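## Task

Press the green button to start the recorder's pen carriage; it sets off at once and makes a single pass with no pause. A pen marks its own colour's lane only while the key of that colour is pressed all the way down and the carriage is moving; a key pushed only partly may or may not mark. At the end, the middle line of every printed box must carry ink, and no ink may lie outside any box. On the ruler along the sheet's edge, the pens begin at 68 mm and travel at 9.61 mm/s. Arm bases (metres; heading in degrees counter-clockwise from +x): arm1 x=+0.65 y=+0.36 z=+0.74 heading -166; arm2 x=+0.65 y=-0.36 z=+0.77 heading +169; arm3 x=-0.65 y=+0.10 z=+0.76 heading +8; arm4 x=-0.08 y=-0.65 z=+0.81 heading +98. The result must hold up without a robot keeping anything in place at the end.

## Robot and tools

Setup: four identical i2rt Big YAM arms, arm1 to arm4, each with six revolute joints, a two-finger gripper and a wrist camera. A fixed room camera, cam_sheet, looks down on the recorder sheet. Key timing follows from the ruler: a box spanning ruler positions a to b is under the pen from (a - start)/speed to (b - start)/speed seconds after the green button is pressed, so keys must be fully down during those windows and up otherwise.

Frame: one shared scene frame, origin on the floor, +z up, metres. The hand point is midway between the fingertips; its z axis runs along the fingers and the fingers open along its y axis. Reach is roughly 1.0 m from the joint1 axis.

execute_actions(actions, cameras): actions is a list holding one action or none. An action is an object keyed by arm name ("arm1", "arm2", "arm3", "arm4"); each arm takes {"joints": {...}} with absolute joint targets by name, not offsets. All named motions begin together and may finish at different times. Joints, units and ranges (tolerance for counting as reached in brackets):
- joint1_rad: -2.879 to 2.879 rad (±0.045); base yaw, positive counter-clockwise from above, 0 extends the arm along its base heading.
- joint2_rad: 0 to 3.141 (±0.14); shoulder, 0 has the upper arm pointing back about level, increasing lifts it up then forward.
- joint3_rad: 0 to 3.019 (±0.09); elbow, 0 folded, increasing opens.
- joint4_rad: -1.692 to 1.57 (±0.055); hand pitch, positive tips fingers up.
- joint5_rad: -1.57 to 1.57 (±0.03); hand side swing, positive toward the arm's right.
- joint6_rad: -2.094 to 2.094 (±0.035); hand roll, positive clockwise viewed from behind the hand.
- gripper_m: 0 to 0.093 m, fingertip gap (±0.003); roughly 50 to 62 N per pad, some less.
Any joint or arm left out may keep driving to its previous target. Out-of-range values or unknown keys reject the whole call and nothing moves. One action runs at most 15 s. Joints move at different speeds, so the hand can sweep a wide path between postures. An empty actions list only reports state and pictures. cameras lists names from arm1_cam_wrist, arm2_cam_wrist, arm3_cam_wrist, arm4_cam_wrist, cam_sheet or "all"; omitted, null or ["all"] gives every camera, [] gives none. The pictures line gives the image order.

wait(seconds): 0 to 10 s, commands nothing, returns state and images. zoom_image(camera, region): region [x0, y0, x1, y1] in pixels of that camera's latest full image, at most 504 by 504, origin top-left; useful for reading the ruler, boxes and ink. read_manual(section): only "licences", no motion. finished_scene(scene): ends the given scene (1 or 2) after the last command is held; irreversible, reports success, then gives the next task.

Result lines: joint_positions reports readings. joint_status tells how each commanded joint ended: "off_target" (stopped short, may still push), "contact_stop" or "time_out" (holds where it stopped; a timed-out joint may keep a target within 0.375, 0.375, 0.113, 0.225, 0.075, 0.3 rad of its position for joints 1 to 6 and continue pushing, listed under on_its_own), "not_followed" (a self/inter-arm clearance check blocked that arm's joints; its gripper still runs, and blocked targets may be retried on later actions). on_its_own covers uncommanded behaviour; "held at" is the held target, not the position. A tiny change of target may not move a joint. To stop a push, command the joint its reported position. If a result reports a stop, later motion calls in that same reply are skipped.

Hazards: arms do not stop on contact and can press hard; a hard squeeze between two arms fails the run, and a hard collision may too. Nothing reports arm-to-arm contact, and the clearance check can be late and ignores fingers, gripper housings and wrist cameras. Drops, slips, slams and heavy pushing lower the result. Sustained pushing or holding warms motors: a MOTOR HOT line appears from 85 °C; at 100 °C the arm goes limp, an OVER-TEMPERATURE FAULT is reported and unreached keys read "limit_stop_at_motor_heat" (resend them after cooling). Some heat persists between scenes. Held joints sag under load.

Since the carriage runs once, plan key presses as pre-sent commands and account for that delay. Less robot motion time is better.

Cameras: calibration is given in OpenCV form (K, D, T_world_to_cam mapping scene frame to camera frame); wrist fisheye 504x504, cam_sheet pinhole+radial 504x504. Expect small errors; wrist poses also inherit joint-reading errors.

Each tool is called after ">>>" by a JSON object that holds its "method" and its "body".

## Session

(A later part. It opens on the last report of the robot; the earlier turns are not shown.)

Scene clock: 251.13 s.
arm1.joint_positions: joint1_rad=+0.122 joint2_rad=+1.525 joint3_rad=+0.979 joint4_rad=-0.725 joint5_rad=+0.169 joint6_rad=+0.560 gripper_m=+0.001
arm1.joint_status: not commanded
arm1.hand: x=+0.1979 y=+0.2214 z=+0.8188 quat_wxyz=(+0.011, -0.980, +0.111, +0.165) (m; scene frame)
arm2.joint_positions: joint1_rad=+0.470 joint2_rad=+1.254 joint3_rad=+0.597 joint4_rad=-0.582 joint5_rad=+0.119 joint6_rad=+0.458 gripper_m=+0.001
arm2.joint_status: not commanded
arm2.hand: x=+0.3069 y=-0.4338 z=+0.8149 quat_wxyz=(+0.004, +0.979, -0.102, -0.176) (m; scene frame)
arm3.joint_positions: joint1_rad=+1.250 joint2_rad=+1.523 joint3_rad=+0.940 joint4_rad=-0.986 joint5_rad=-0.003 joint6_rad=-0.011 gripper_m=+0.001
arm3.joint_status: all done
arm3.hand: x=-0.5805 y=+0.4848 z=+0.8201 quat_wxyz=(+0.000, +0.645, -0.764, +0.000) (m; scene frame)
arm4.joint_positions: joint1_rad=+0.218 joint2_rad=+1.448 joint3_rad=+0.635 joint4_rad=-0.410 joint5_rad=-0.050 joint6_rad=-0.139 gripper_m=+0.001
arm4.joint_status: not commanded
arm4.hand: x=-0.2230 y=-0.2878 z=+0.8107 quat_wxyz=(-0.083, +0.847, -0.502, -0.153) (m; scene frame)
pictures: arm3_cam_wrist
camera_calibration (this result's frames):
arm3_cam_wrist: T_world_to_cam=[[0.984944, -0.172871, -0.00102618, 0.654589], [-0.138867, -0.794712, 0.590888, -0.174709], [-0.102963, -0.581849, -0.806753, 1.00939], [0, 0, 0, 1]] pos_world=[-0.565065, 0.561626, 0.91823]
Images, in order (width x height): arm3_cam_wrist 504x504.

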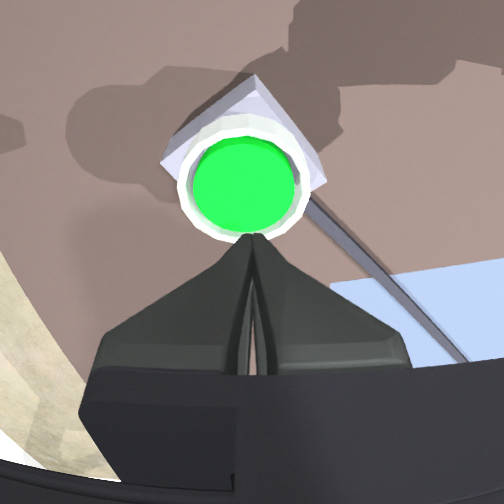

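>>> {"method": "execute_actions", "body": {"actions": [{"arm3":{"joints":{"joint4_rad":-0.93}}}], "cameras": []}}

>>> {"method": "execute_actions", "body": {"actions": [{"arm3":{"joints":{"joint2_rad":1.70}}}], "cameras": ["arm3_cam_wrist","cam_sheet"]}}

>>> {"method": "execute_actions", "body": {"actions": [{"arm3":{"joints":{"joint2_rad":1.40}}}], "cameras": ["cam_sheet"]}}

>>> {"method": "execute_actions", "body": {"actions": [{"arm3":{"joints":{"joint1_rad":0.326,"joint2_rad":1.43,"joint3_rad":1.059,"joint4_rad":-0.895,"joint5_rad":-0.187,"joint6_rad":-0.65}}}], "cameras": []}}

>>> {"method": "execute_actions", "body": {"actions": [{"arm3":{"joints":{"joint2_rad":1.56,"joint3_rad":0.951,"joint4_rad":-0.672}}}], "cameras": ["cam_sheet"]}}

>>> {"method": "wait", "body": {"seconds": 10}}

>>> {"method": "wait", "body": {"seconds": 10}}

>>> {"method": "wait", "body": {"seconds": 3.7}}

>>> {"method": "execute_actions", "body": {"actions": [{"arm1":{"joints":{"joint2_rad":1.69}},"arm2":{"joints":{"joint2_rad":1.465}},"arm3":{"joints":{"joint2_rad":1.74}},"arm4":{"joints":{"joint2_rad":1.635}}}], "cameras": ["cam_sheet"]}}

>>> {"method": "wait", "body": {"seconds": 0.8}}

>>> {"method": "execute_actions", "body": {"actions": [{"arm1":{"joints":{"joint2_rad":1.50}},"arm2":{"joints":{"joint2_rad":1.24}},"arm3":{"joints":{"joint2_rad":1.54}},"arm4":{"joints":{"joint2_rad":1.43}}}], "cameras": ["cam_sheet"]}}

Scene clock: 259.47 s.
arm1.joint_positions: joint1_rad=+0.122 joint2_rad=+1.525 joint3_rad=+0.979 joint4_rad=-0.725 joint5_rad=+0.169 joint6_rad=+0.560 gripper_m=+0.001
arm1.joint_status: not commanded
arm1.hand: x=+0.1979 y=+0.2214 z=+0.8188 quat_wxyz=(+0.011, -0.980, +0.111, +0.165) (m; scene frame)
arm2.joint_positions: joint1_rad=+0.470 joint2_rad=+1.254 joint3_rad=+0.597 joint4_rad=-0.582 joint5_rad=+0.119 joint6_rad=+0.458 gripper_m=+0.001
arm2.joint_status: not commanded
arm2.hand: x=+0.3069 y=-0.4338 z=+0.8149 quat_wxyz=(+0.004, +0.979, -0.102, -0.176) (m; scene frame)
arm3.joint_positions: joint1_rad=+1.250 joint2_rad=+1.523 joint3_rad=+0.940 joint4_rad=-0.942 joint5_rad=-0.003 joint6_rad=-0.011 gripper_m=+0.001
arm3.joint_status: all done
arm3.hand: x=-0.5786 y=+0.4955 z=+0.8203 quat_wxyz=(-0.018, +0.645, -0.764, -0.014) (m; scene frame)
arm4.joint_positions: joint1_rad=+0.218 joint2_rad=+1.448 joint3_rad=+0.635 joint4_rad=-0.410 joint5_rad=-0.050 joint6_rad=-0.139 gripper_m=+0.001
arm4.joint_status: not commanded
arm4.hand: x=-0.2230 y=-0.2878 z=+0.8107 quat_wxyz=(-0.083, +0.847, -0.502, -0.153) (m; scene frame)
pictures: none
No camera images: the call's "cameras" was empty. Leave "cameras" out to get every camera's image.

Scene clock: 260.30 s.
arm1.joint_positions: joint1_rad=+0.122 joint2_rad=+1.525 joint3_rad=+0.979 joint4_rad=-0.725 joint5_rad=+0.169 joint6_rad=+0.560 gripper_m=+0.001
arm1.joint_status: not commanded
arm1.hand: x=+0.1979 y=+0.2214 z=+0.8188 quat_wxyz=(+0.011, -0.980, +0.111, +0.165) (m; scene frame)
arm2.joint_positions: joint1_rad=+0.470 joint2_rad=+1.254 joint3_rad=+0.597 joint4_rad=-0.582 joint5_rad=+0.119 joint6_rad=+0.458 gripper_m=+0.001
arm2.joint_status: not commanded
arm2.hand: x=+0.3069 y=-0.4338 z=+0.8149 quat_wxyz=(+0.004, +0.979, -0.102, -0.176) (m; scene frame)
arm3.joint_positions: joint1_rad=+1.250 joint2_rad=+1.654 joint3_rad=+0.955 joint4_rad=-0.938 joint5_rad=-0.003 joint6_rad=-0.011 gripper_m=+0.001
arm3.joint_status: all done
arm3.hand: x=-0.5791 y=+0.4908 z=+0.7754 quat_wxyz=(+0.025, +0.644, -0.764, +0.022) (m; scene frame)
arm4.joint_positions: joint1_rad=+0.218 joint2_rad=+1.448 joint3_rad=+0.635 joint4_rad=-0.410 joint5_rad=-0.050 joint6_rad=-0.139 gripper_m=+0.001
arm4.joint_status: not commanded
arm4.hand: x=-0.2230 y=-0.2878 z=+0.8107 quat_wxyz=(-0.083, +0.847, -0.502, -0.153) (m; scene frame)
pictures: arm3_cam_wrist, cam_sheet
camera_calibration (this result's frames):
arm3_cam_wrist: T_world_to_cam=[[0.984886, -0.173202, -0.000649336, 0.654012], [-0.132053, -0.753314, 0.644267, -0.201099], [-0.112078, -0.634444, -0.7648, 0.964942], [0, 0, 0, 1]] pos_world=[-0.562534, 0.573987, 0.867974]
Images, in order (width x height): arm3_cam_wrist 504x504, cam_sheet 504x504.

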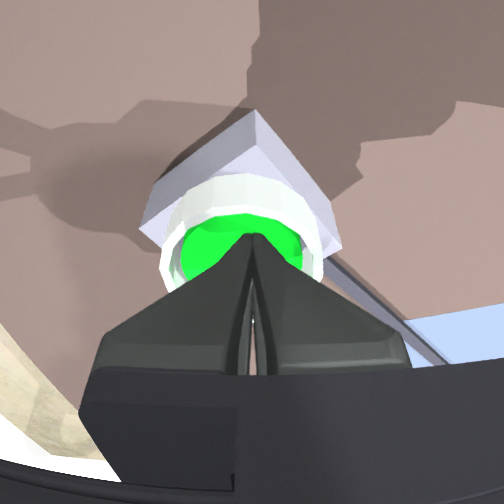

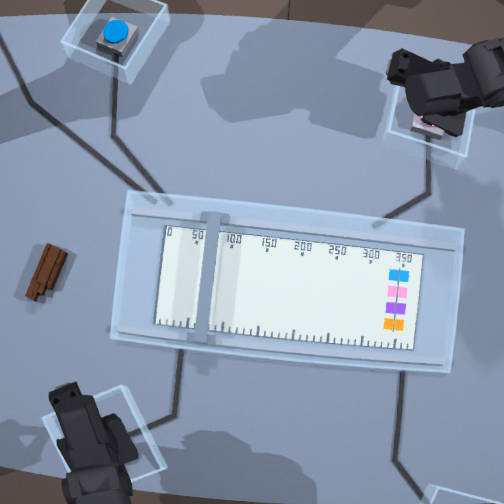

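Scene clock: 261.50 s.
arm1.joint_positions: joint1_rad=+0.122 joint2_rad=+1.525 joint3_rad=+0.979 joint4_rad=-0.725 joint5_rad=+0.169 joint6_rad=+0.560 gripper_m=+0.001
arm1.joint_status: not commanded
arm1.hand: x=+0.1979 y=+0.2214 z=+0.8188 quat_wxyz=(+0.011, -0.980, +0.111, +0.165) (m; scene frame)
arm2.joint_positions: joint1_rad=+0.470 joint2_rad=+1.254 joint3_rad=+0.597 joint4_rad=-0.582 joint5_rad=+0.119 joint6_rad=+0.458 gripper_m=+0.001
arm2.joint_status: not commanded
arm2.hand: x=+0.3069 y=-0.4338 z=+0.8149 quat_wxyz=(+0.004, +0.979, -0.102, -0.176) (m; scene frame)
arm3.joint_positions: joint1_rad=+1.250 joint2_rad=+1.385 joint3_rad=+0.940 joint4_rad=-0.938 joint5_rad=-0.003 joint6_rad=-0.011 gripper_m=+0.001
arm3.joint_status: all done
arm3.hand: x=-0.5773 y=+0.5029 z=+0.8732 quat_wxyz=(-0.072, +0.642, -0.761, -0.059) (m; scene frame)
arm4.joint_positions: joint1_rad=+0.218 joint2_rad=+1.448 joint3_rad=+0.635 joint4_rad=-0.410 joint5_rad=-0.050 joint6_rad=-0.139 gripper_m=+0.001
arm4.joint_status: not commanded
arm4.hand: x=-0.2230 y=-0.2878 z=+0.8107 quat_wxyz=(-0.083, +0.847, -0.502, -0.153) (m; scene frame)
pictures: cam_sheet
Images, in order (width x height): cam_sheet 504x504.

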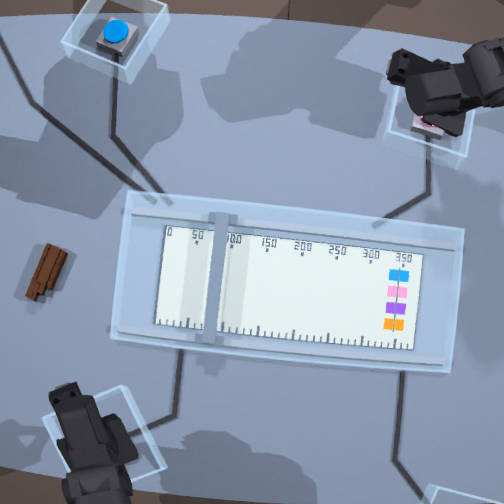

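Scene clock: 263.17 s.
arm1.joint_positions: joint1_rad=+0.122 joint2_rad=+1.525 joint3_rad=+0.979 joint4_rad=-0.725 joint5_rad=+0.169 joint6_rad=+0.560 gripper_m=+0.001
arm1.joint_status: not commanded
arm1.hand: x=+0.1979 y=+0.2214 z=+0.8188 quat_wxyz=(+0.011, -0.980, +0.111, +0.165) (m; scene frame)
arm2.joint_positions: joint1_rad=+0.470 joint2_rad=+1.254 joint3_rad=+0.597 joint4_rad=-0.582 joint5_rad=+0.119 joint6_rad=+0.458 gripper_m=+0.001
arm2.joint_status: not commanded
arm2.hand: x=+0.3069 y=-0.4338 z=+0.8149 quat_wxyz=(+0.004, +0.979, -0.102, -0.176) (m; scene frame)
arm3.joint_positions: joint1_rad=+0.329 joint2_rad=+1.426 joint3_rad=+1.026 joint4_rad=-0.900 joint5_rad=-0.184 joint6_rad=-0.638 gripper_m=+0.001
arm3.joint_status: all done
arm3.hand: x=-0.2626 y=+0.3324 z=+0.8978 quat_wxyz=(-0.142, +0.530, -0.832, -0.078) (m; scene frame)
arm4.joint_positions: joint1_rad=+0.218 joint2_rad=+1.448 joint3_rad=+0.635 joint4_rad=-0.410 joint5_rad=-0.050 joint6_rad=-0.139 gripper_m=+0.001
arm4.joint_status: not commanded
arm4.hand: x=-0.2230 y=-0.2878 z=+0.8107 quat_wxyz=(-0.083, +0.847, -0.502, -0.153) (m; scene frame)
pictures: none
No camera images: the call's "cameras" was empty. Leave "cameras" out to get every camera's image.

Scene clock: 264.17 s.
arm1.joint_positions: joint1_rad=+0.122 joint2_rad=+1.525 joint3_rad=+0.979 joint4_rad=-0.725 joint5_rad=+0.169 joint6_rad=+0.560 gripper_m=+0.001
arm1.joint_status: not commanded
arm1.hand: x=+0.1979 y=+0.2214 z=+0.8188 quat_wxyz=(+0.011, -0.980, +0.111, +0.165) (m; scene frame)
arm2.joint_positions: joint1_rad=+0.470 joint2_rad=+1.254 joint3_rad=+0.597 joint4_rad=-0.582 joint5_rad=+0.119 joint6_rad=+0.458 gripper_m=+0.001
arm2.joint_status: not commanded
arm2.hand: x=+0.3069 y=-0.4338 z=+0.8149 quat_wxyz=(+0.004, +0.979, -0.102, -0.176) (m; scene frame)
arm3.joint_positions: joint1_rad=+0.329 joint2_rad=+1.569 joint3_rad=+0.945 joint4_rad=-0.686 joint5_rad=-0.184 joint6_rad=-0.639 gripper_m=+0.001
arm3.joint_status: all done
arm3.hand: x=-0.2527 y=+0.3371 z=+0.8173 quat_wxyz=(-0.138, +0.530, -0.833, -0.078) (m; scene frame)
arm4.joint_positions: joint1_rad=+0.218 joint2_rad=+1.448 joint3_rad=+0.635 joint4_rad=-0.410 joint5_rad=-0.050 joint6_rad=-0.139 gripper_m=+0.001
arm4.joint_status: not commanded
arm4.hand: x=-0.2230 y=-0.2878 z=+0.8107 quat_wxyz=(-0.083, +0.847, -0.502, -0.153) (m; scene frame)
pictures: cam_sheet
Images, in order (width x height): cam_sheet 504x504.

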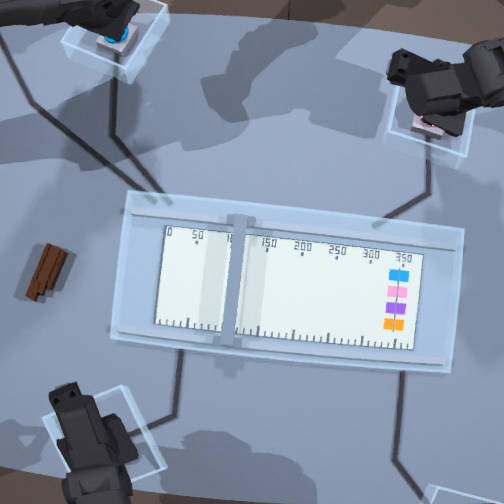

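Scene clock: 274.17 s.
arm1.joint_positions: joint1_rad=+0.122 joint2_rad=+1.525 joint3_rad=+0.979 joint4_rad=-0.725 joint5_rad=+0.169 joint6_rad=+0.560 gripper_m=+0.001
arm1.joint_status: not commanded
arm1.hand: x=+0.1979 y=+0.2214 z=+0.8188 quat_wxyz=(+0.011, -0.980, +0.111, +0.165) (m; scene frame)
arm2.joint_positions: joint1_rad=+0.470 joint2_rad=+1.254 joint3_rad=+0.597 joint4_rad=-0.582 joint5_rad=+0.119 joint6_rad=+0.458 gripper_m=+0.001
arm2.joint_status: not commanded
arm2.hand: x=+0.3069 y=-0.4338 z=+0.8149 quat_wxyz=(+0.004, +0.979, -0.102, -0.176) (m; scene frame)
arm3.joint_positions: joint1_rad=+0.329 joint2_rad=+1.569 joint3_rad=+0.945 joint4_rad=-0.686 joint5_rad=-0.184 joint6_rad=-0.639 gripper_m=+0.001
arm3.joint_status: all done
arm3.hand: x=-0.2527 y=+0.3371 z=+0.8173 quat_wxyz=(-0.138, +0.530, -0.833, -0.078) (m; scene frame)
arm4.joint_positions: joint1_rad=+0.218 joint2_rad=+1.448 joint3_rad=+0.635 joint4_rad=-0.410 joint5_rad=-0.050 joint6_rad=-0.139 gripper_m=+0.001
arm4.joint_status: not commanded
arm4.hand: x=-0.2230 y=-0.2878 z=+0.8107 quat_wxyz=(-0.083, +0.847, -0.502, -0.153) (m; scene frame)
wait: 10.00 s; at rest by 0.27 s
pictures: arm1_cam_wrist, arm2_cam_wrist, arm3_cam_wrist, arm4_cam_wrist, cam_sheet
camera_calibration (this result's frames):
arm1_cam_wrist: T_world_to_cam=[[0.209748, 0.977617, -0.0164582, -0.241638], [0.9386, -0.196604, 0.283508, -0.365938], [0.273927, -0.0749128, -0.958829, 0.873058], [0, 0, 0, 1]] pos_world=[0.154999, 0.229688, 0.936882]
arm2_cam_wrist: T_world_to_cam=[[0.222386, 0.973442, -0.0543621, 0.3965], [0.941156, -0.199786, 0.272602, -0.594354], [0.254501, -0.111786, -0.96059, 0.777737], [0, 0, 0, 1]] pos_world=[0.273268, -0.417774, 0.930663]
arm3_cam_wrist: T_world_to_cam=[[0.903404, -0.4286, 0.0128131, 0.36047], [-0.411212, -0.857513, 0.309155, -0.0623279], [-0.121516, -0.284561, -0.950925, 0.967823], [0, 0, 0, 1]] pos_world=[-0.233674, 0.376455, 0.934978]
arm4_cam_wrist: T_world_to_cam=[[0.876282, 0.481668, -0.0111863, 0.340732], [0.464566, -0.83856, 0.284595, -0.36509], [0.1277, -0.254583, -0.958582, 0.858197], [0, 0, 0, 1]] pos_world=[-0.238561, -0.251788, 0.930367]
Images, in order (width x height): arm1_cam_wrist 504x504, arm2_cam_wrist 504x504, arm3_cam_wrist 504x504, arm4_cam_wrist 504x504, cam_sheet 504x504.

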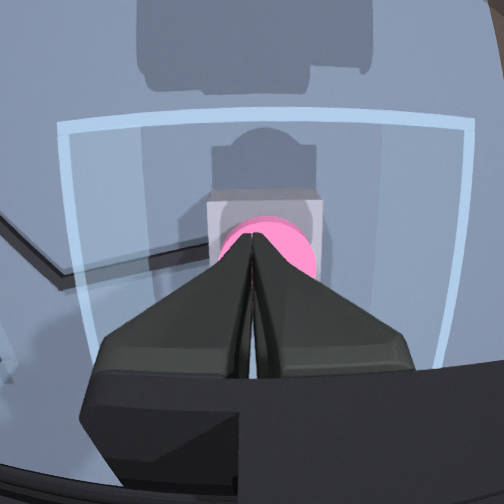

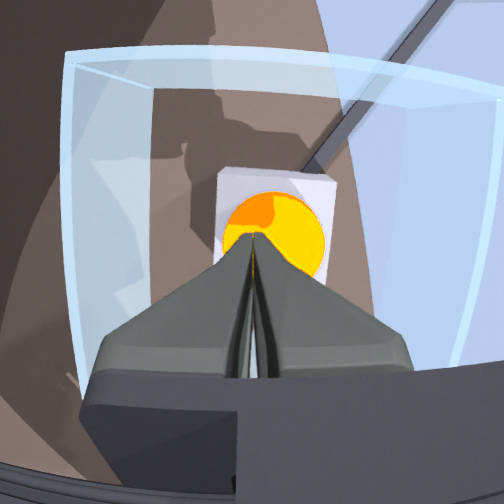

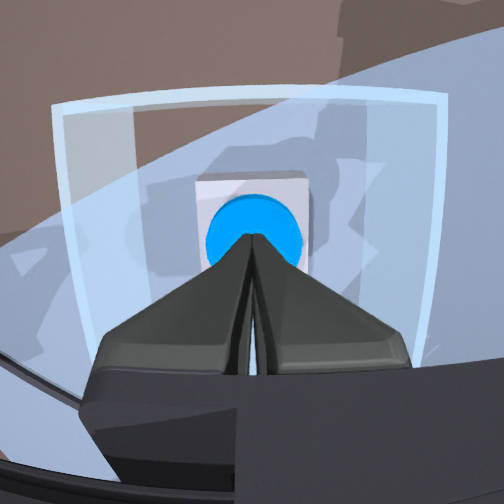

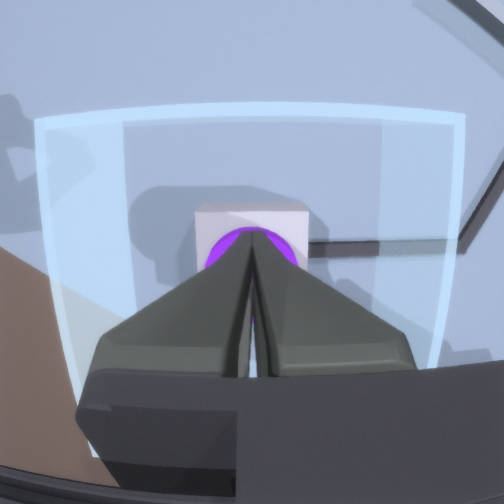

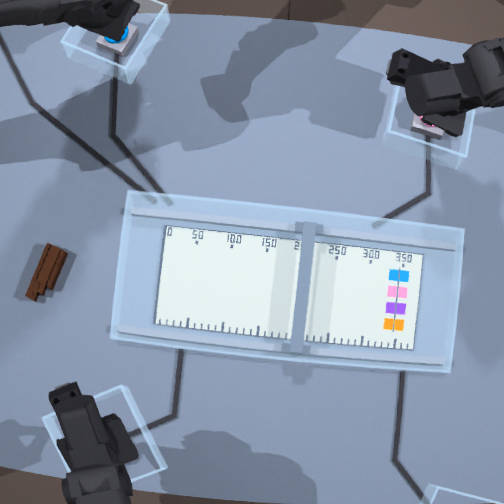

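Scene clock: 284.17 s.
arm1.joint_positions: joint1_rad=+0.122 joint2_rad=+1.525 joint3_rad=+0.979 joint4_rad=-0.725 joint5_rad=+0.169 joint6_rad=+0.560 gripper_m=+0.001
arm1.joint_status: not commanded
arm1.hand: x=+0.1979 y=+0.2214 z=+0.8188 quat_wxyz=(+0.011, -0.980, +0.111, +0.165) (m; scene frame)
arm2.joint_positions: joint1_rad=+0.470 joint2_rad=+1.254 joint3_rad=+0.597 joint4_rad=-0.582 joint5_rad=+0.119 joint6_rad=+0.458 gripper_m=+0.001
arm2.joint_status: not commanded
arm2.hand: x=+0.3069 y=-0.4338 z=+0.8149 quat_wxyz=(+0.004, +0.979, -0.102, -0.176) (m; scene frame)
arm3.joint_positions: joint1_rad=+0.329 joint2_rad=+1.569 joint3_rad=+0.945 joint4_rad=-0.686 joint5_rad=-0.184 joint6_rad=-0.639 gripper_m=+0.001
arm3.joint_status: all done
arm3.hand: x=-0.2527 y=+0.3371 z=+0.8173 quat_wxyz=(-0.138, +0.530, -0.833, -0.078) (m; scene frame)
arm4.joint_positions: joint1_rad=+0.218 joint2_rad=+1.448 joint3_rad=+0.635 joint4_rad=-0.410 joint5_rad=-0.050 joint6_rad=-0.139 gripper_m=+0.001
arm4.joint_status: not commanded
arm4.hand: x=-0.2230 y=-0.2878 z=+0.8107 quat_wxyz=(-0.083, +0.847, -0.502, -0.153) (m; scene frame)
wait: 10.00 s; at rest by 0.27 s
pictures: arm1_cam_wrist, arm2_cam_wrist, arm3_cam_wrist, arm4_cam_wrist, cam_sheet
camera_calibration (this result's frames):
arm1_cam_wrist: T_world_to_cam=[[0.209748, 0.977617, -0.0164582, -0.241638], [0.9386, -0.196604, 0.283508, -0.365938], [0.273927, -0.0749128, -0.958829, 0.873058], [0, 0, 0, 1]] pos_world=[0.154999, 0.229688, 0.936882]
arm2_cam_wrist: T_world_to_cam=[[0.222386, 0.973442, -0.0543621, 0.3965], [0.941156, -0.199786, 0.272602, -0.594354], [0.254501, -0.111786, -0.96059, 0.777737], [0, 0, 0, 1]] pos_world=[0.273268, -0.417774, 0.930663]
arm3_cam_wrist: T_world_to_cam=[[0.903404, -0.4286, 0.0128131, 0.36047], [-0.411212, -0.857513, 0.309155, -0.0623279], [-0.121516, -0.284561, -0.950925, 0.967823], [0, 0, 0, 1]] pos_world=[-0.233674, 0.376455, 0.934978]
arm4_cam_wrist: T_world_to_cam=[[0.876282, 0.481668, -0.0111863, 0.340732], [0.464566, -0.83856, 0.284595, -0.36509], [0.1277, -0.254583, -0.958582, 0.858197], [0, 0, 0, 1]] pos_world=[-0.238561, -0.251788, 0.930367]
Images, in order (width x height): arm1_cam_wrist 504x504, arm2_cam_wrist 504x504, arm3_cam_wrist 504x504, arm4_cam_wrist 504x504, cam_sheet 504x504.

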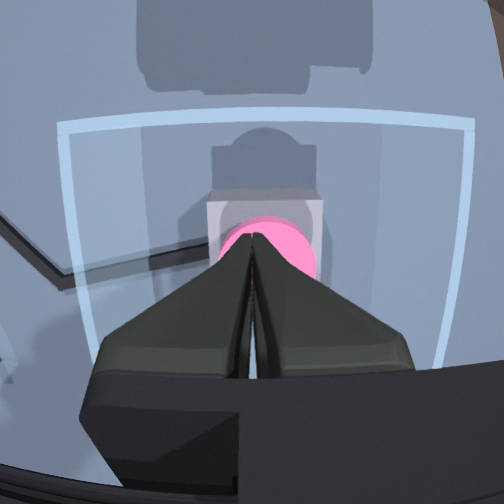

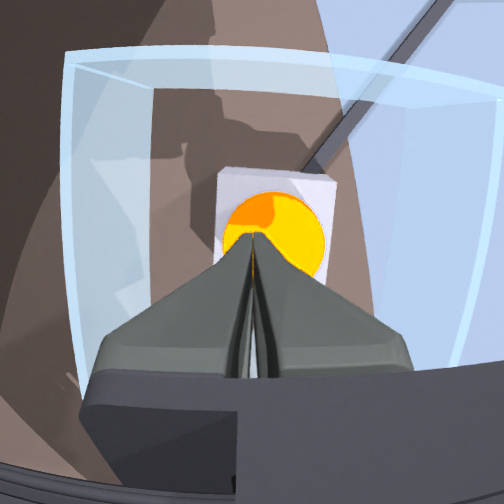

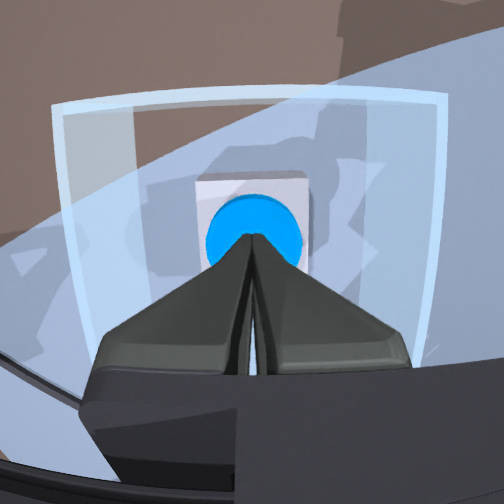

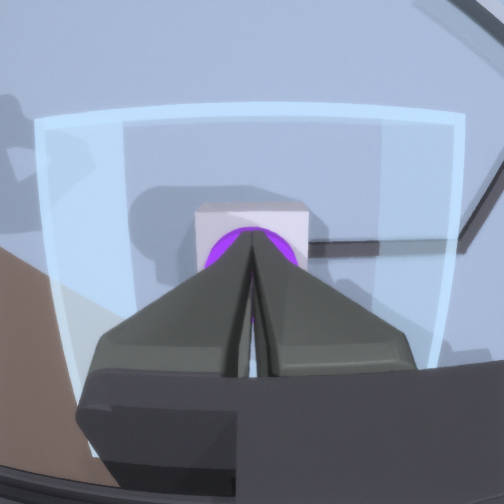

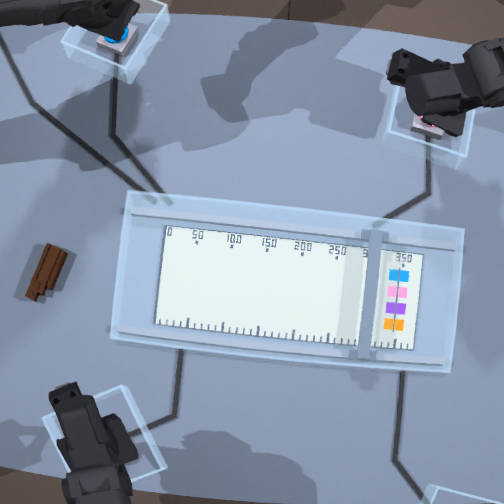

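Scene clock: 287.87 s.
arm1.joint_positions: joint1_rad=+0.122 joint2_rad=+1.525 joint3_rad=+0.979 joint4_rad=-0.725 joint5_rad=+0.169 joint6_rad=+0.560 gripper_m=+0.001
arm1.joint_status: not commanded
arm1.hand: x=+0.1979 y=+0.2214 z=+0.8188 quat_wxyz=(+0.011, -0.980, +0.111, +0.165) (m; scene frame)
arm2.joint_positions: joint1_rad=+0.470 joint2_rad=+1.254 joint3_rad=+0.597 joint4_rad=-0.582 joint5_rad=+0.119 joint6_rad=+0.458 gripper_m=+0.001
arm2.joint_status: not commanded
arm2.hand: x=+0.3069 y=-0.4338 z=+0.8149 quat_wxyz=(+0.004, +0.979, -0.102, -0.176) (m; scene frame)
arm3.joint_positions: joint1_rad=+0.329 joint2_rad=+1.569 joint3_rad=+0.945 joint4_rad=-0.686 joint5_rad=-0.184 joint6_rad=-0.639 gripper_m=+0.001
arm3.joint_status: all done
arm3.hand: x=-0.2527 y=+0.3371 z=+0.8173 quat_wxyz=(-0.138, +0.530, -0.833, -0.078) (m; scene frame)
arm4.joint_positions: joint1_rad=+0.218 joint2_rad=+1.448 joint3_rad=+0.635 joint4_rad=-0.410 joint5_rad=-0.050 joint6_rad=-0.139 gripper_m=+0.001
arm4.joint_status: not commanded
arm4.hand: x=-0.2230 y=-0.2878 z=+0.8107 quat_wxyz=(-0.083, +0.847, -0.502, -0.153) (m; scene frame)
wait: 3.70 s; at rest by 0.27 s
pictures: arm1_cam_wrist, arm2_cam_wrist, arm3_cam_wrist, arm4_cam_wrist, cam_sheet
camera_calibration (this result's frames):
arm1_cam_wrist: T_world_to_cam=[[0.209748, 0.977617, -0.0164582, -0.241638], [0.9386, -0.196604, 0.283508, -0.365938], [0.273927, -0.0749128, -0.958829, 0.873058], [0, 0, 0, 1]] pos_world=[0.154999, 0.229688, 0.936882]
arm2_cam_wrist: T_world_to_cam=[[0.222386, 0.973442, -0.0543621, 0.3965], [0.941156, -0.199786, 0.272602, -0.594354], [0.254501, -0.111786, -0.96059, 0.777737], [0, 0, 0, 1]] pos_world=[0.273268, -0.417774, 0.930663]
arm3_cam_wrist: T_world_to_cam=[[0.903404, -0.4286, 0.0128131, 0.36047], [-0.411212, -0.857513, 0.309155, -0.0623279], [-0.121516, -0.284561, -0.950925, 0.967823], [0, 0, 0, 1]] pos_world=[-0.233674, 0.376455, 0.934978]
arm4_cam_wrist: T_world_to_cam=[[0.876282, 0.481668, -0.0111863, 0.340732], [0.464566, -0.83856, 0.284595, -0.36509], [0.1277, -0.254583, -0.958582, 0.858197], [0, 0, 0, 1]] pos_world=[-0.238561, -0.251788, 0.930367]
Images, in order (width x height): arm1_cam_wrist 504x504, arm2_cam_wrist 504x504, arm3_cam_wrist 504x504, arm4_cam_wrist 504x504, cam_sheet 504x504.

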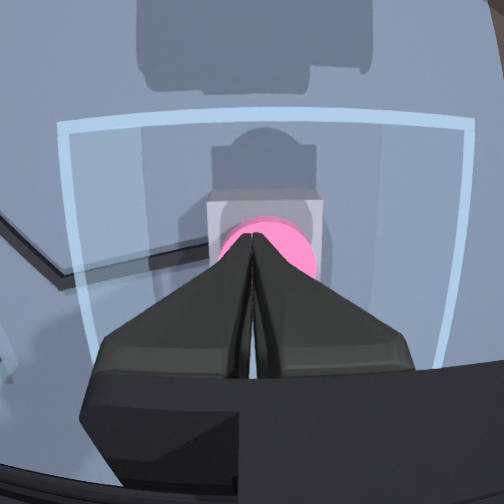

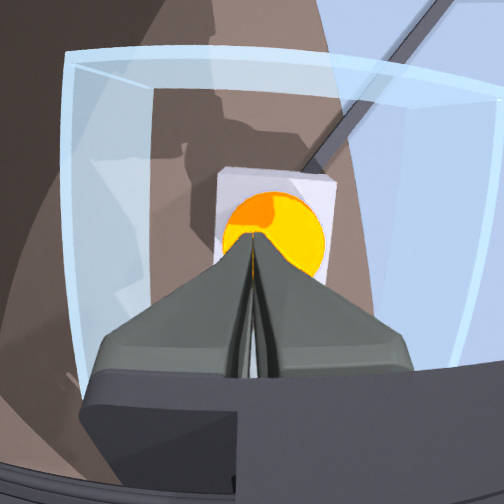

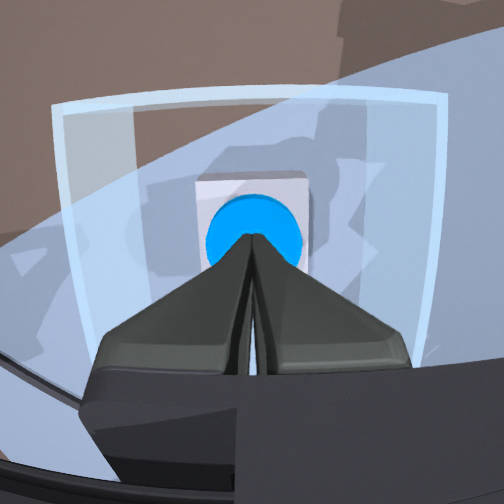

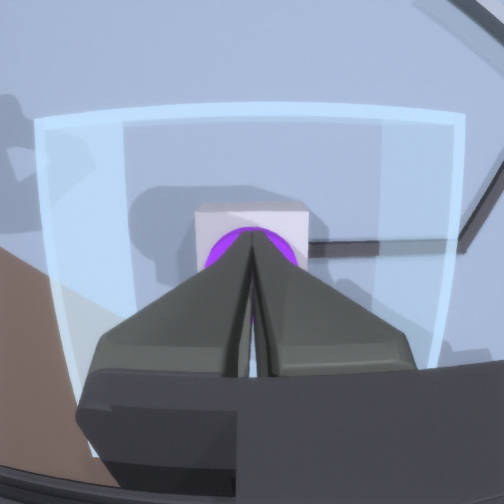

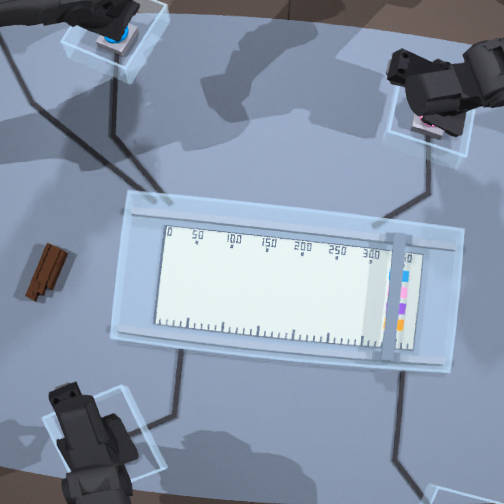

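Scene clock: 288.77 s.
arm1.joint_positions: joint1_rad=+0.123 joint2_rad=+1.619 joint3_rad=+0.991 joint4_rad=-0.716 joint5_rad=+0.173 joint6_rad=+0.561 gripper_m=+0.001
arm1.joint_status: all done
arm1.hand: x=+0.1975 y=+0.2212 z=+0.7818 quat_wxyz=(+0.029, -0.985, +0.108, +0.133) (m; scene frame)
arm2.joint_positions: joint1_rad=+0.471 joint2_rad=+1.387 joint3_rad=+0.620 joint4_rad=-0.579 joint5_rad=+0.121 joint6_rad=+0.459 gripper_m=+0.001
arm2.joint_status: all done
arm2.hand: x=+0.3083 y=-0.4335 z=+0.7800 quat_wxyz=(-0.015, +0.987, -0.099, -0.128) (m; scene frame)
arm3.joint_positions: joint1_rad=+0.327 joint2_rad=+1.682 joint3_rad=+0.961 joint4_rad=-0.675 joint5_rad=-0.189 joint6_rad=-0.640 gripper_m=+0.001
arm3.joint_status: all done
arm3.hand: x=-0.2539 y=+0.3361 z=+0.7735 quat_wxyz=(-0.095, +0.529, -0.839, -0.084) (m; scene frame)
arm4.joint_positions: joint1_rad=+0.218 joint2_rad=+1.575 joint3_rad=+0.650 joint4_rad=-0.404 joint5_rad=-0.051 joint6_rad=-0.139 gripper_m=+0.001
arm4.joint_status: all done
arm4.hand: x=-0.2204 y=-0.2967 z=+0.7695 quat_wxyz=(-0.049, +0.853, -0.507, -0.112) (m; scene frame)
pictures: cam_sheet
Images, in order (width x height): cam_sheet 504x504.

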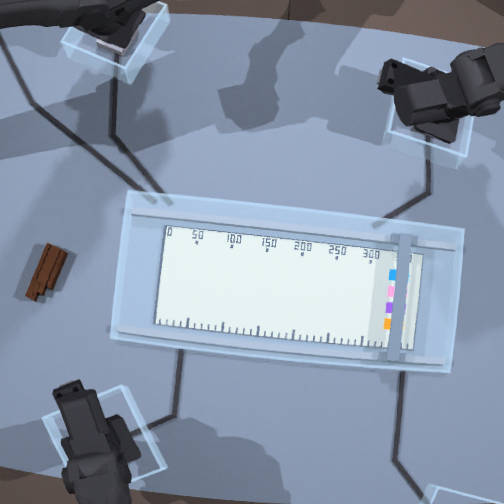

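Scene clock: 289.57 s.
arm1.joint_positions: joint1_rad=+0.123 joint2_rad=+1.619 joint3_rad=+0.991 joint4_rad=-0.716 joint5_rad=+0.173 joint6_rad=+0.561 gripper_m=+0.001
arm1.joint_status: all done
arm1.hand: x=+0.1975 y=+0.2212 z=+0.7818 quat_wxyz=(+0.029, -0.985, +0.108, +0.133) (m; scene frame)
arm2.joint_positions: joint1_rad=+0.471 joint2_rad=+1.387 joint3_rad=+0.620 joint4_rad=-0.579 joint5_rad=+0.121 joint6_rad=+0.459 gripper_m=+0.001
arm2.joint_status: all done
arm2.hand: x=+0.3083 y=-0.4335 z=+0.7800 quat_wxyz=(-0.015, +0.987, -0.099, -0.128) (m; scene frame)
arm3.joint_positions: joint1_rad=+0.327 joint2_rad=+1.682 joint3_rad=+0.961 joint4_rad=-0.675 joint5_rad=-0.189 joint6_rad=-0.640 gripper_m=+0.001
arm3.joint_status: all done
arm3.hand: x=-0.2539 y=+0.3361 z=+0.7735 quat_wxyz=(-0.095, +0.529, -0.839, -0.084) (m; scene frame)
arm4.joint_positions: joint1_rad=+0.218 joint2_rad=+1.575 joint3_rad=+0.650 joint4_rad=-0.404 joint5_rad=-0.051 joint6_rad=-0.139 gripper_m=+0.001
arm4.joint_status: all done
arm4.hand: x=-0.2204 y=-0.2967 z=+0.7695 quat_wxyz=(-0.049, +0.853, -0.507, -0.112) (m; scene frame)
wait: 0.80 s; at rest by 0.27 s
pictures: arm1_cam_wrist, arm2_cam_wrist, arm3_cam_wrist, arm4_cam_wrist, cam_sheet
camera_calibration (this result's frames):
arm1_cam_wrist: T_world_to_cam=[[0.210089, 0.977346, 0.0256449, -0.274878], [0.917473, -0.206145, 0.340216, -0.393094], [0.337796, -0.0479471, -0.939997, 0.80434], [0, 0, 0, 1]] pos_world=[0.146699, 0.226182, 0.896864]
arm2_cam_wrist: T_world_to_cam=[[0.225351, 0.974275, -0.00246984, 0.353032], [0.908766, -0.209284, 0.361034, -0.649152], [0.351229, -0.0836038, -0.93255, 0.704388], [0, 0, 0, 1]] pos_world=[0.262969, -0.420918, 0.892115]
arm3_cam_wrist: T_world_to_cam=[[0.902089, -0.429295, -0.0440556, 0.405589], [-0.384105, -0.845255, 0.371492, -0.0955038], [-0.196718, -0.318197, -0.92739, 0.899799], [0, 0, 0, 1]] pos_world=[-0.225554, 0.379706, 0.887812]
arm4_cam_wrist: T_world_to_cam=[[0.876312, 0.480937, -0.0278704, 0.354871], [0.453683, -0.804429, 0.383492, -0.430479], [0.162016, -0.348703, -0.923124, 0.76846], [0, 0, 0, 1]] pos_world=[-0.24018, -0.248996, 0.884359]
Images, in order (width x height): arm1_cam_wrist 504x504, arm2_cam_wrist 504x504, arm3_cam_wrist 504x504, arm4_cam_wrist 504x504, cam_sheet 504x504.

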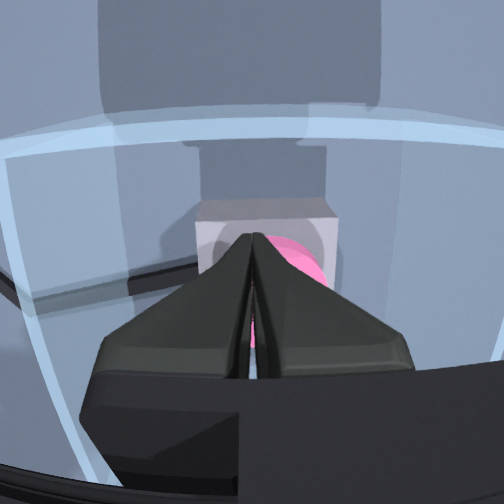

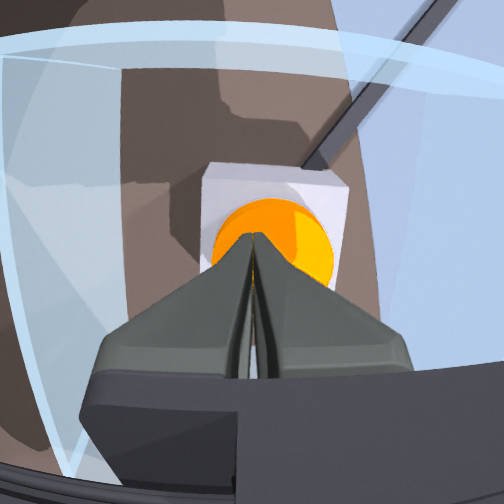

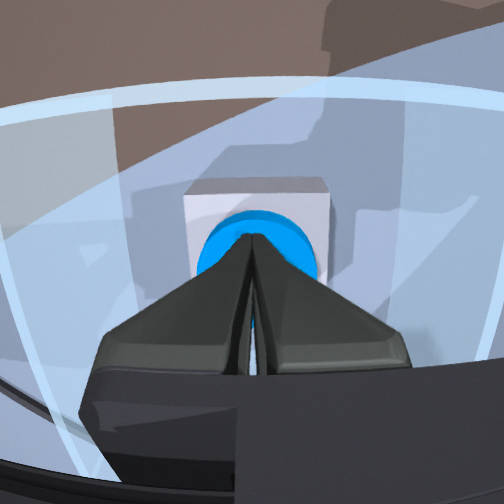

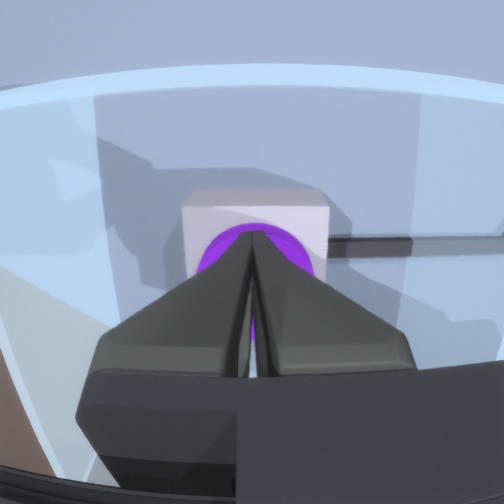

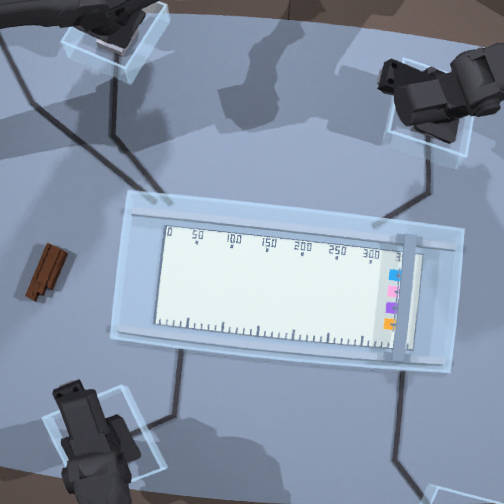

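Scene clock: 290.60 s.
arm1.joint_positions: joint1_rad=+0.123 joint2_rad=+1.499 joint3_rad=+0.981 joint4_rad=-0.715 joint5_rad=+0.173 joint6_rad=+0.561 gripper_m=+0.001
arm1.joint_status: all done
arm1.hand: x=+0.1939 y=+0.2200 z=+0.8324 quat_wxyz=(+0.003, -0.977, +0.112, +0.182) (m; scene frame)
arm2.joint_positions: joint1_rad=+0.471 joint2_rad=+1.232 joint3_rad=+0.598 joint4_rad=-0.577 joint5_rad=+0.120 joint6_rad=+0.459 gripper_m=+0.001
arm2.joint_status: all done
arm2.hand: x=+0.3037 y=-0.4349 z=+0.8231 quat_wxyz=(+0.009, +0.977, -0.102, -0.189) (m; scene frame)
arm3.joint_positions: joint1_rad=+0.327 joint2_rad=+1.525 joint3_rad=+0.953 joint4_rad=-0.674 joint5_rad=-0.189 joint6_rad=-0.640 gripper_m=+0.001
arm3.joint_status: all done
arm3.hand: x=-0.2447 y=+0.3411 z=+0.8408 quat_wxyz=(-0.169, +0.530, -0.827, -0.077) (m; scene frame)
arm4.joint_positions: joint1_rad=+0.218 joint2_rad=+1.424 joint3_rad=+0.635 joint4_rad=-0.403 joint5_rad=-0.051 joint6_rad=-0.139 gripper_m=+0.001
arm4.joint_status: all done
arm4.hand: x=-0.2244 y=-0.2838 z=+0.8198 quat_wxyz=(-0.092, +0.845, -0.501, -0.165) (m; scene frame)
pictures: cam_sheet
Images, in order (width x height): cam_sheet 504x504.

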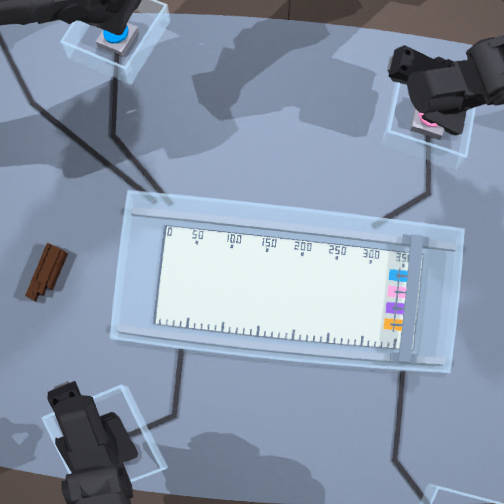

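>>> {"method": "wait", "body": {"seconds": 2}}

>>> {"method": "zoom_image", "body": {"camera": "cam_sheet", "region": [340, 230, 450, 360]}}

Scene clock: 293.87 s.
arm1.joint_positions: joint1_rad=+0.123 joint2_rad=+1.499 joint3_rad=+0.981 joint4_rad=-0.715 joint5_rad=+0.173 joint6_rad=+0.561 gripper_m=+0.001
arm1.joint_status: all done
arm1.hand: x=+0.1939 y=+0.2200 z=+0.8324 quat_wxyz=(+0.003, -0.977, +0.112, +0.182) (m; scene frame)
arm2.joint_positions: joint1_rad=+0.471 joint2_rad=+1.232 joint3_rad=+0.598 joint4_rad=-0.577 joint5_rad=+0.120 joint6_rad=+0.459 gripper_m=+0.001
arm2.joint_status: all done
arm2.hand: x=+0.3037 y=-0.4349 z=+0.8231 quat_wxyz=(+0.009, +0.977, -0.102, -0.189) (m; scene frame)
arm3.joint_positions: joint1_rad=+0.327 joint2_rad=+1.525 joint3_rad=+0.953 joint4_rad=-0.674 joint5_rad=-0.189 joint6_rad=-0.640 gripper_m=+0.001
arm3.joint_status: all done
arm3.hand: x=-0.2447 y=+0.3411 z=+0.8408 quat_wxyz=(-0.169, +0.530, -0.827, -0.077) (m; scene frame)
arm4.joint_positions: joint1_rad=+0.218 joint2_rad=+1.424 joint3_rad=+0.635 joint4_rad=-0.403 joint5_rad=-0.051 joint6_rad=-0.139 gripper_m=+0.001
arm4.joint_status: all done
arm4.hand: x=-0.2244 y=-0.2838 z=+0.8198 quat_wxyz=(-0.092, +0.845, -0.501, -0.165) (m; scene frame)
wait: 2.00 s; at rest from the start
pictures: arm1_cam_wrist, arm2_cam_wrist, arm3_cam_wrist, arm4_cam_wrist, cam_sheet
camera_calibration (this result's frames):
arm1_cam_wrist: T_world_to_cam=[[0.209818, 0.977123, -0.0347513, -0.223804], [0.948257, -0.1947, 0.250798, -0.341316], [0.238295, -0.0855753, -0.967415, 0.903494], [0, 0, 0, 1]] pos_world=[0.155316, 0.229546, 0.951878]
arm2_cam_wrist: T_world_to_cam=[[0.220661, 0.973041, -0.0670863, 0.409582], [0.948325, -0.19796, 0.247975, -0.574875], [0.228009, -0.118338, -0.966441, 0.796319], [0, 0, 0, 1]] pos_world=[0.273221, -0.418107, 0.939627]
arm3_cam_wrist: T_world_to_cam=[[0.902045, -0.428914, 0.0484475, 0.324447], [-0.426127, -0.86701, 0.258283, -0.0204628], [-0.0687766, -0.253628, -0.964854, 1.00643], [0, 0, 0, 1]] pos_world=[-0.232166, 0.376678, 0.960628]
arm4_cam_wrist: T_world_to_cam=[[0.87636, 0.481593, -0.00787818, 0.337425], [0.467311, -0.846181, 0.25612, -0.341896], [0.116679, -0.228134, -0.966613, 0.879679], [0, 0, 0, 1]] pos_world=[-0.238574, -0.251123, 0.940534]
Images, in order (width x height): arm1_cam_wrist 504x504, arm2_cam_wrist 504x504, arm3_cam_wrist 504x504, arm4_cam_wrist 504x504, cam_sheet 504x504.

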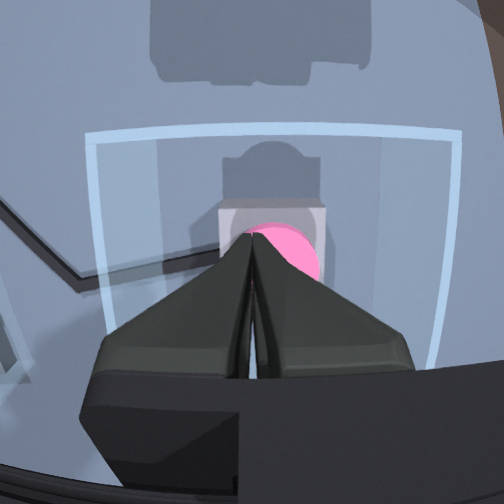

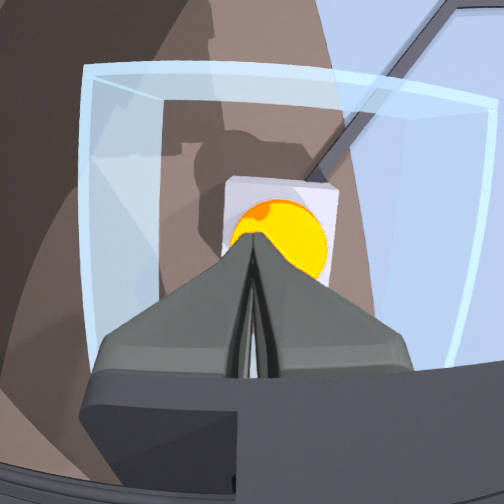

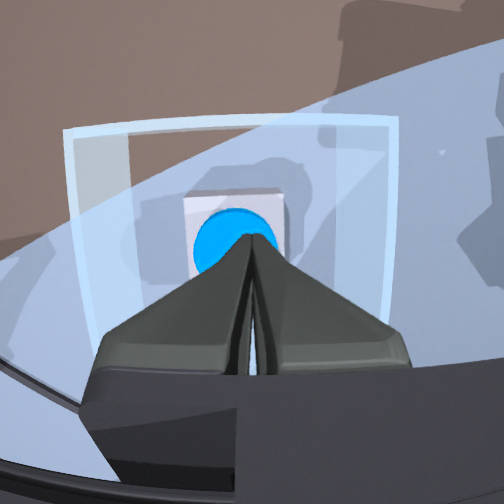

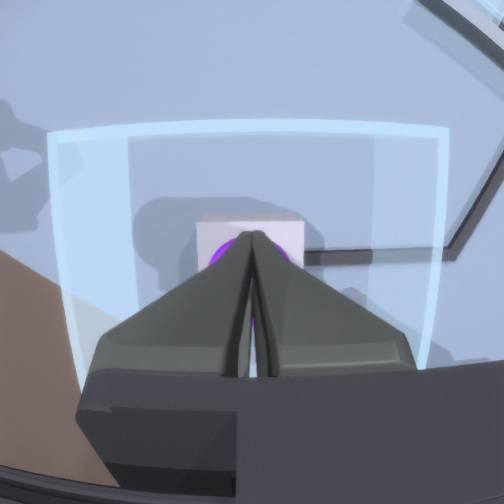

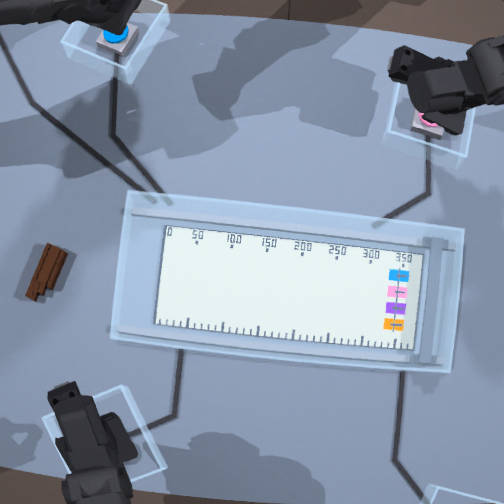

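Region (340, 230, 450, 360) of cam_sheet's 504x504 image, scaled by 3.877, with more detail than that image has; it fills the left 426 columns of this view, and the rest is white.

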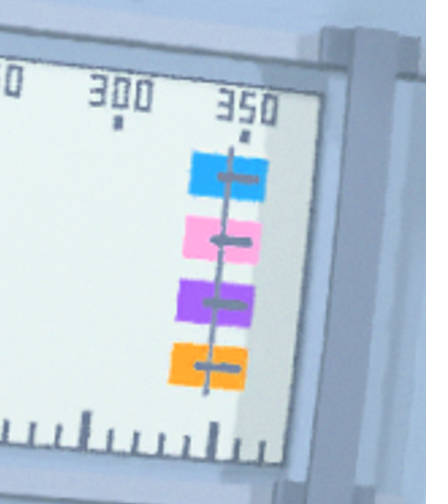

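>>> {"method": "finished_scene", "body": {"scene": 1}}

The scene is finished: the task was done.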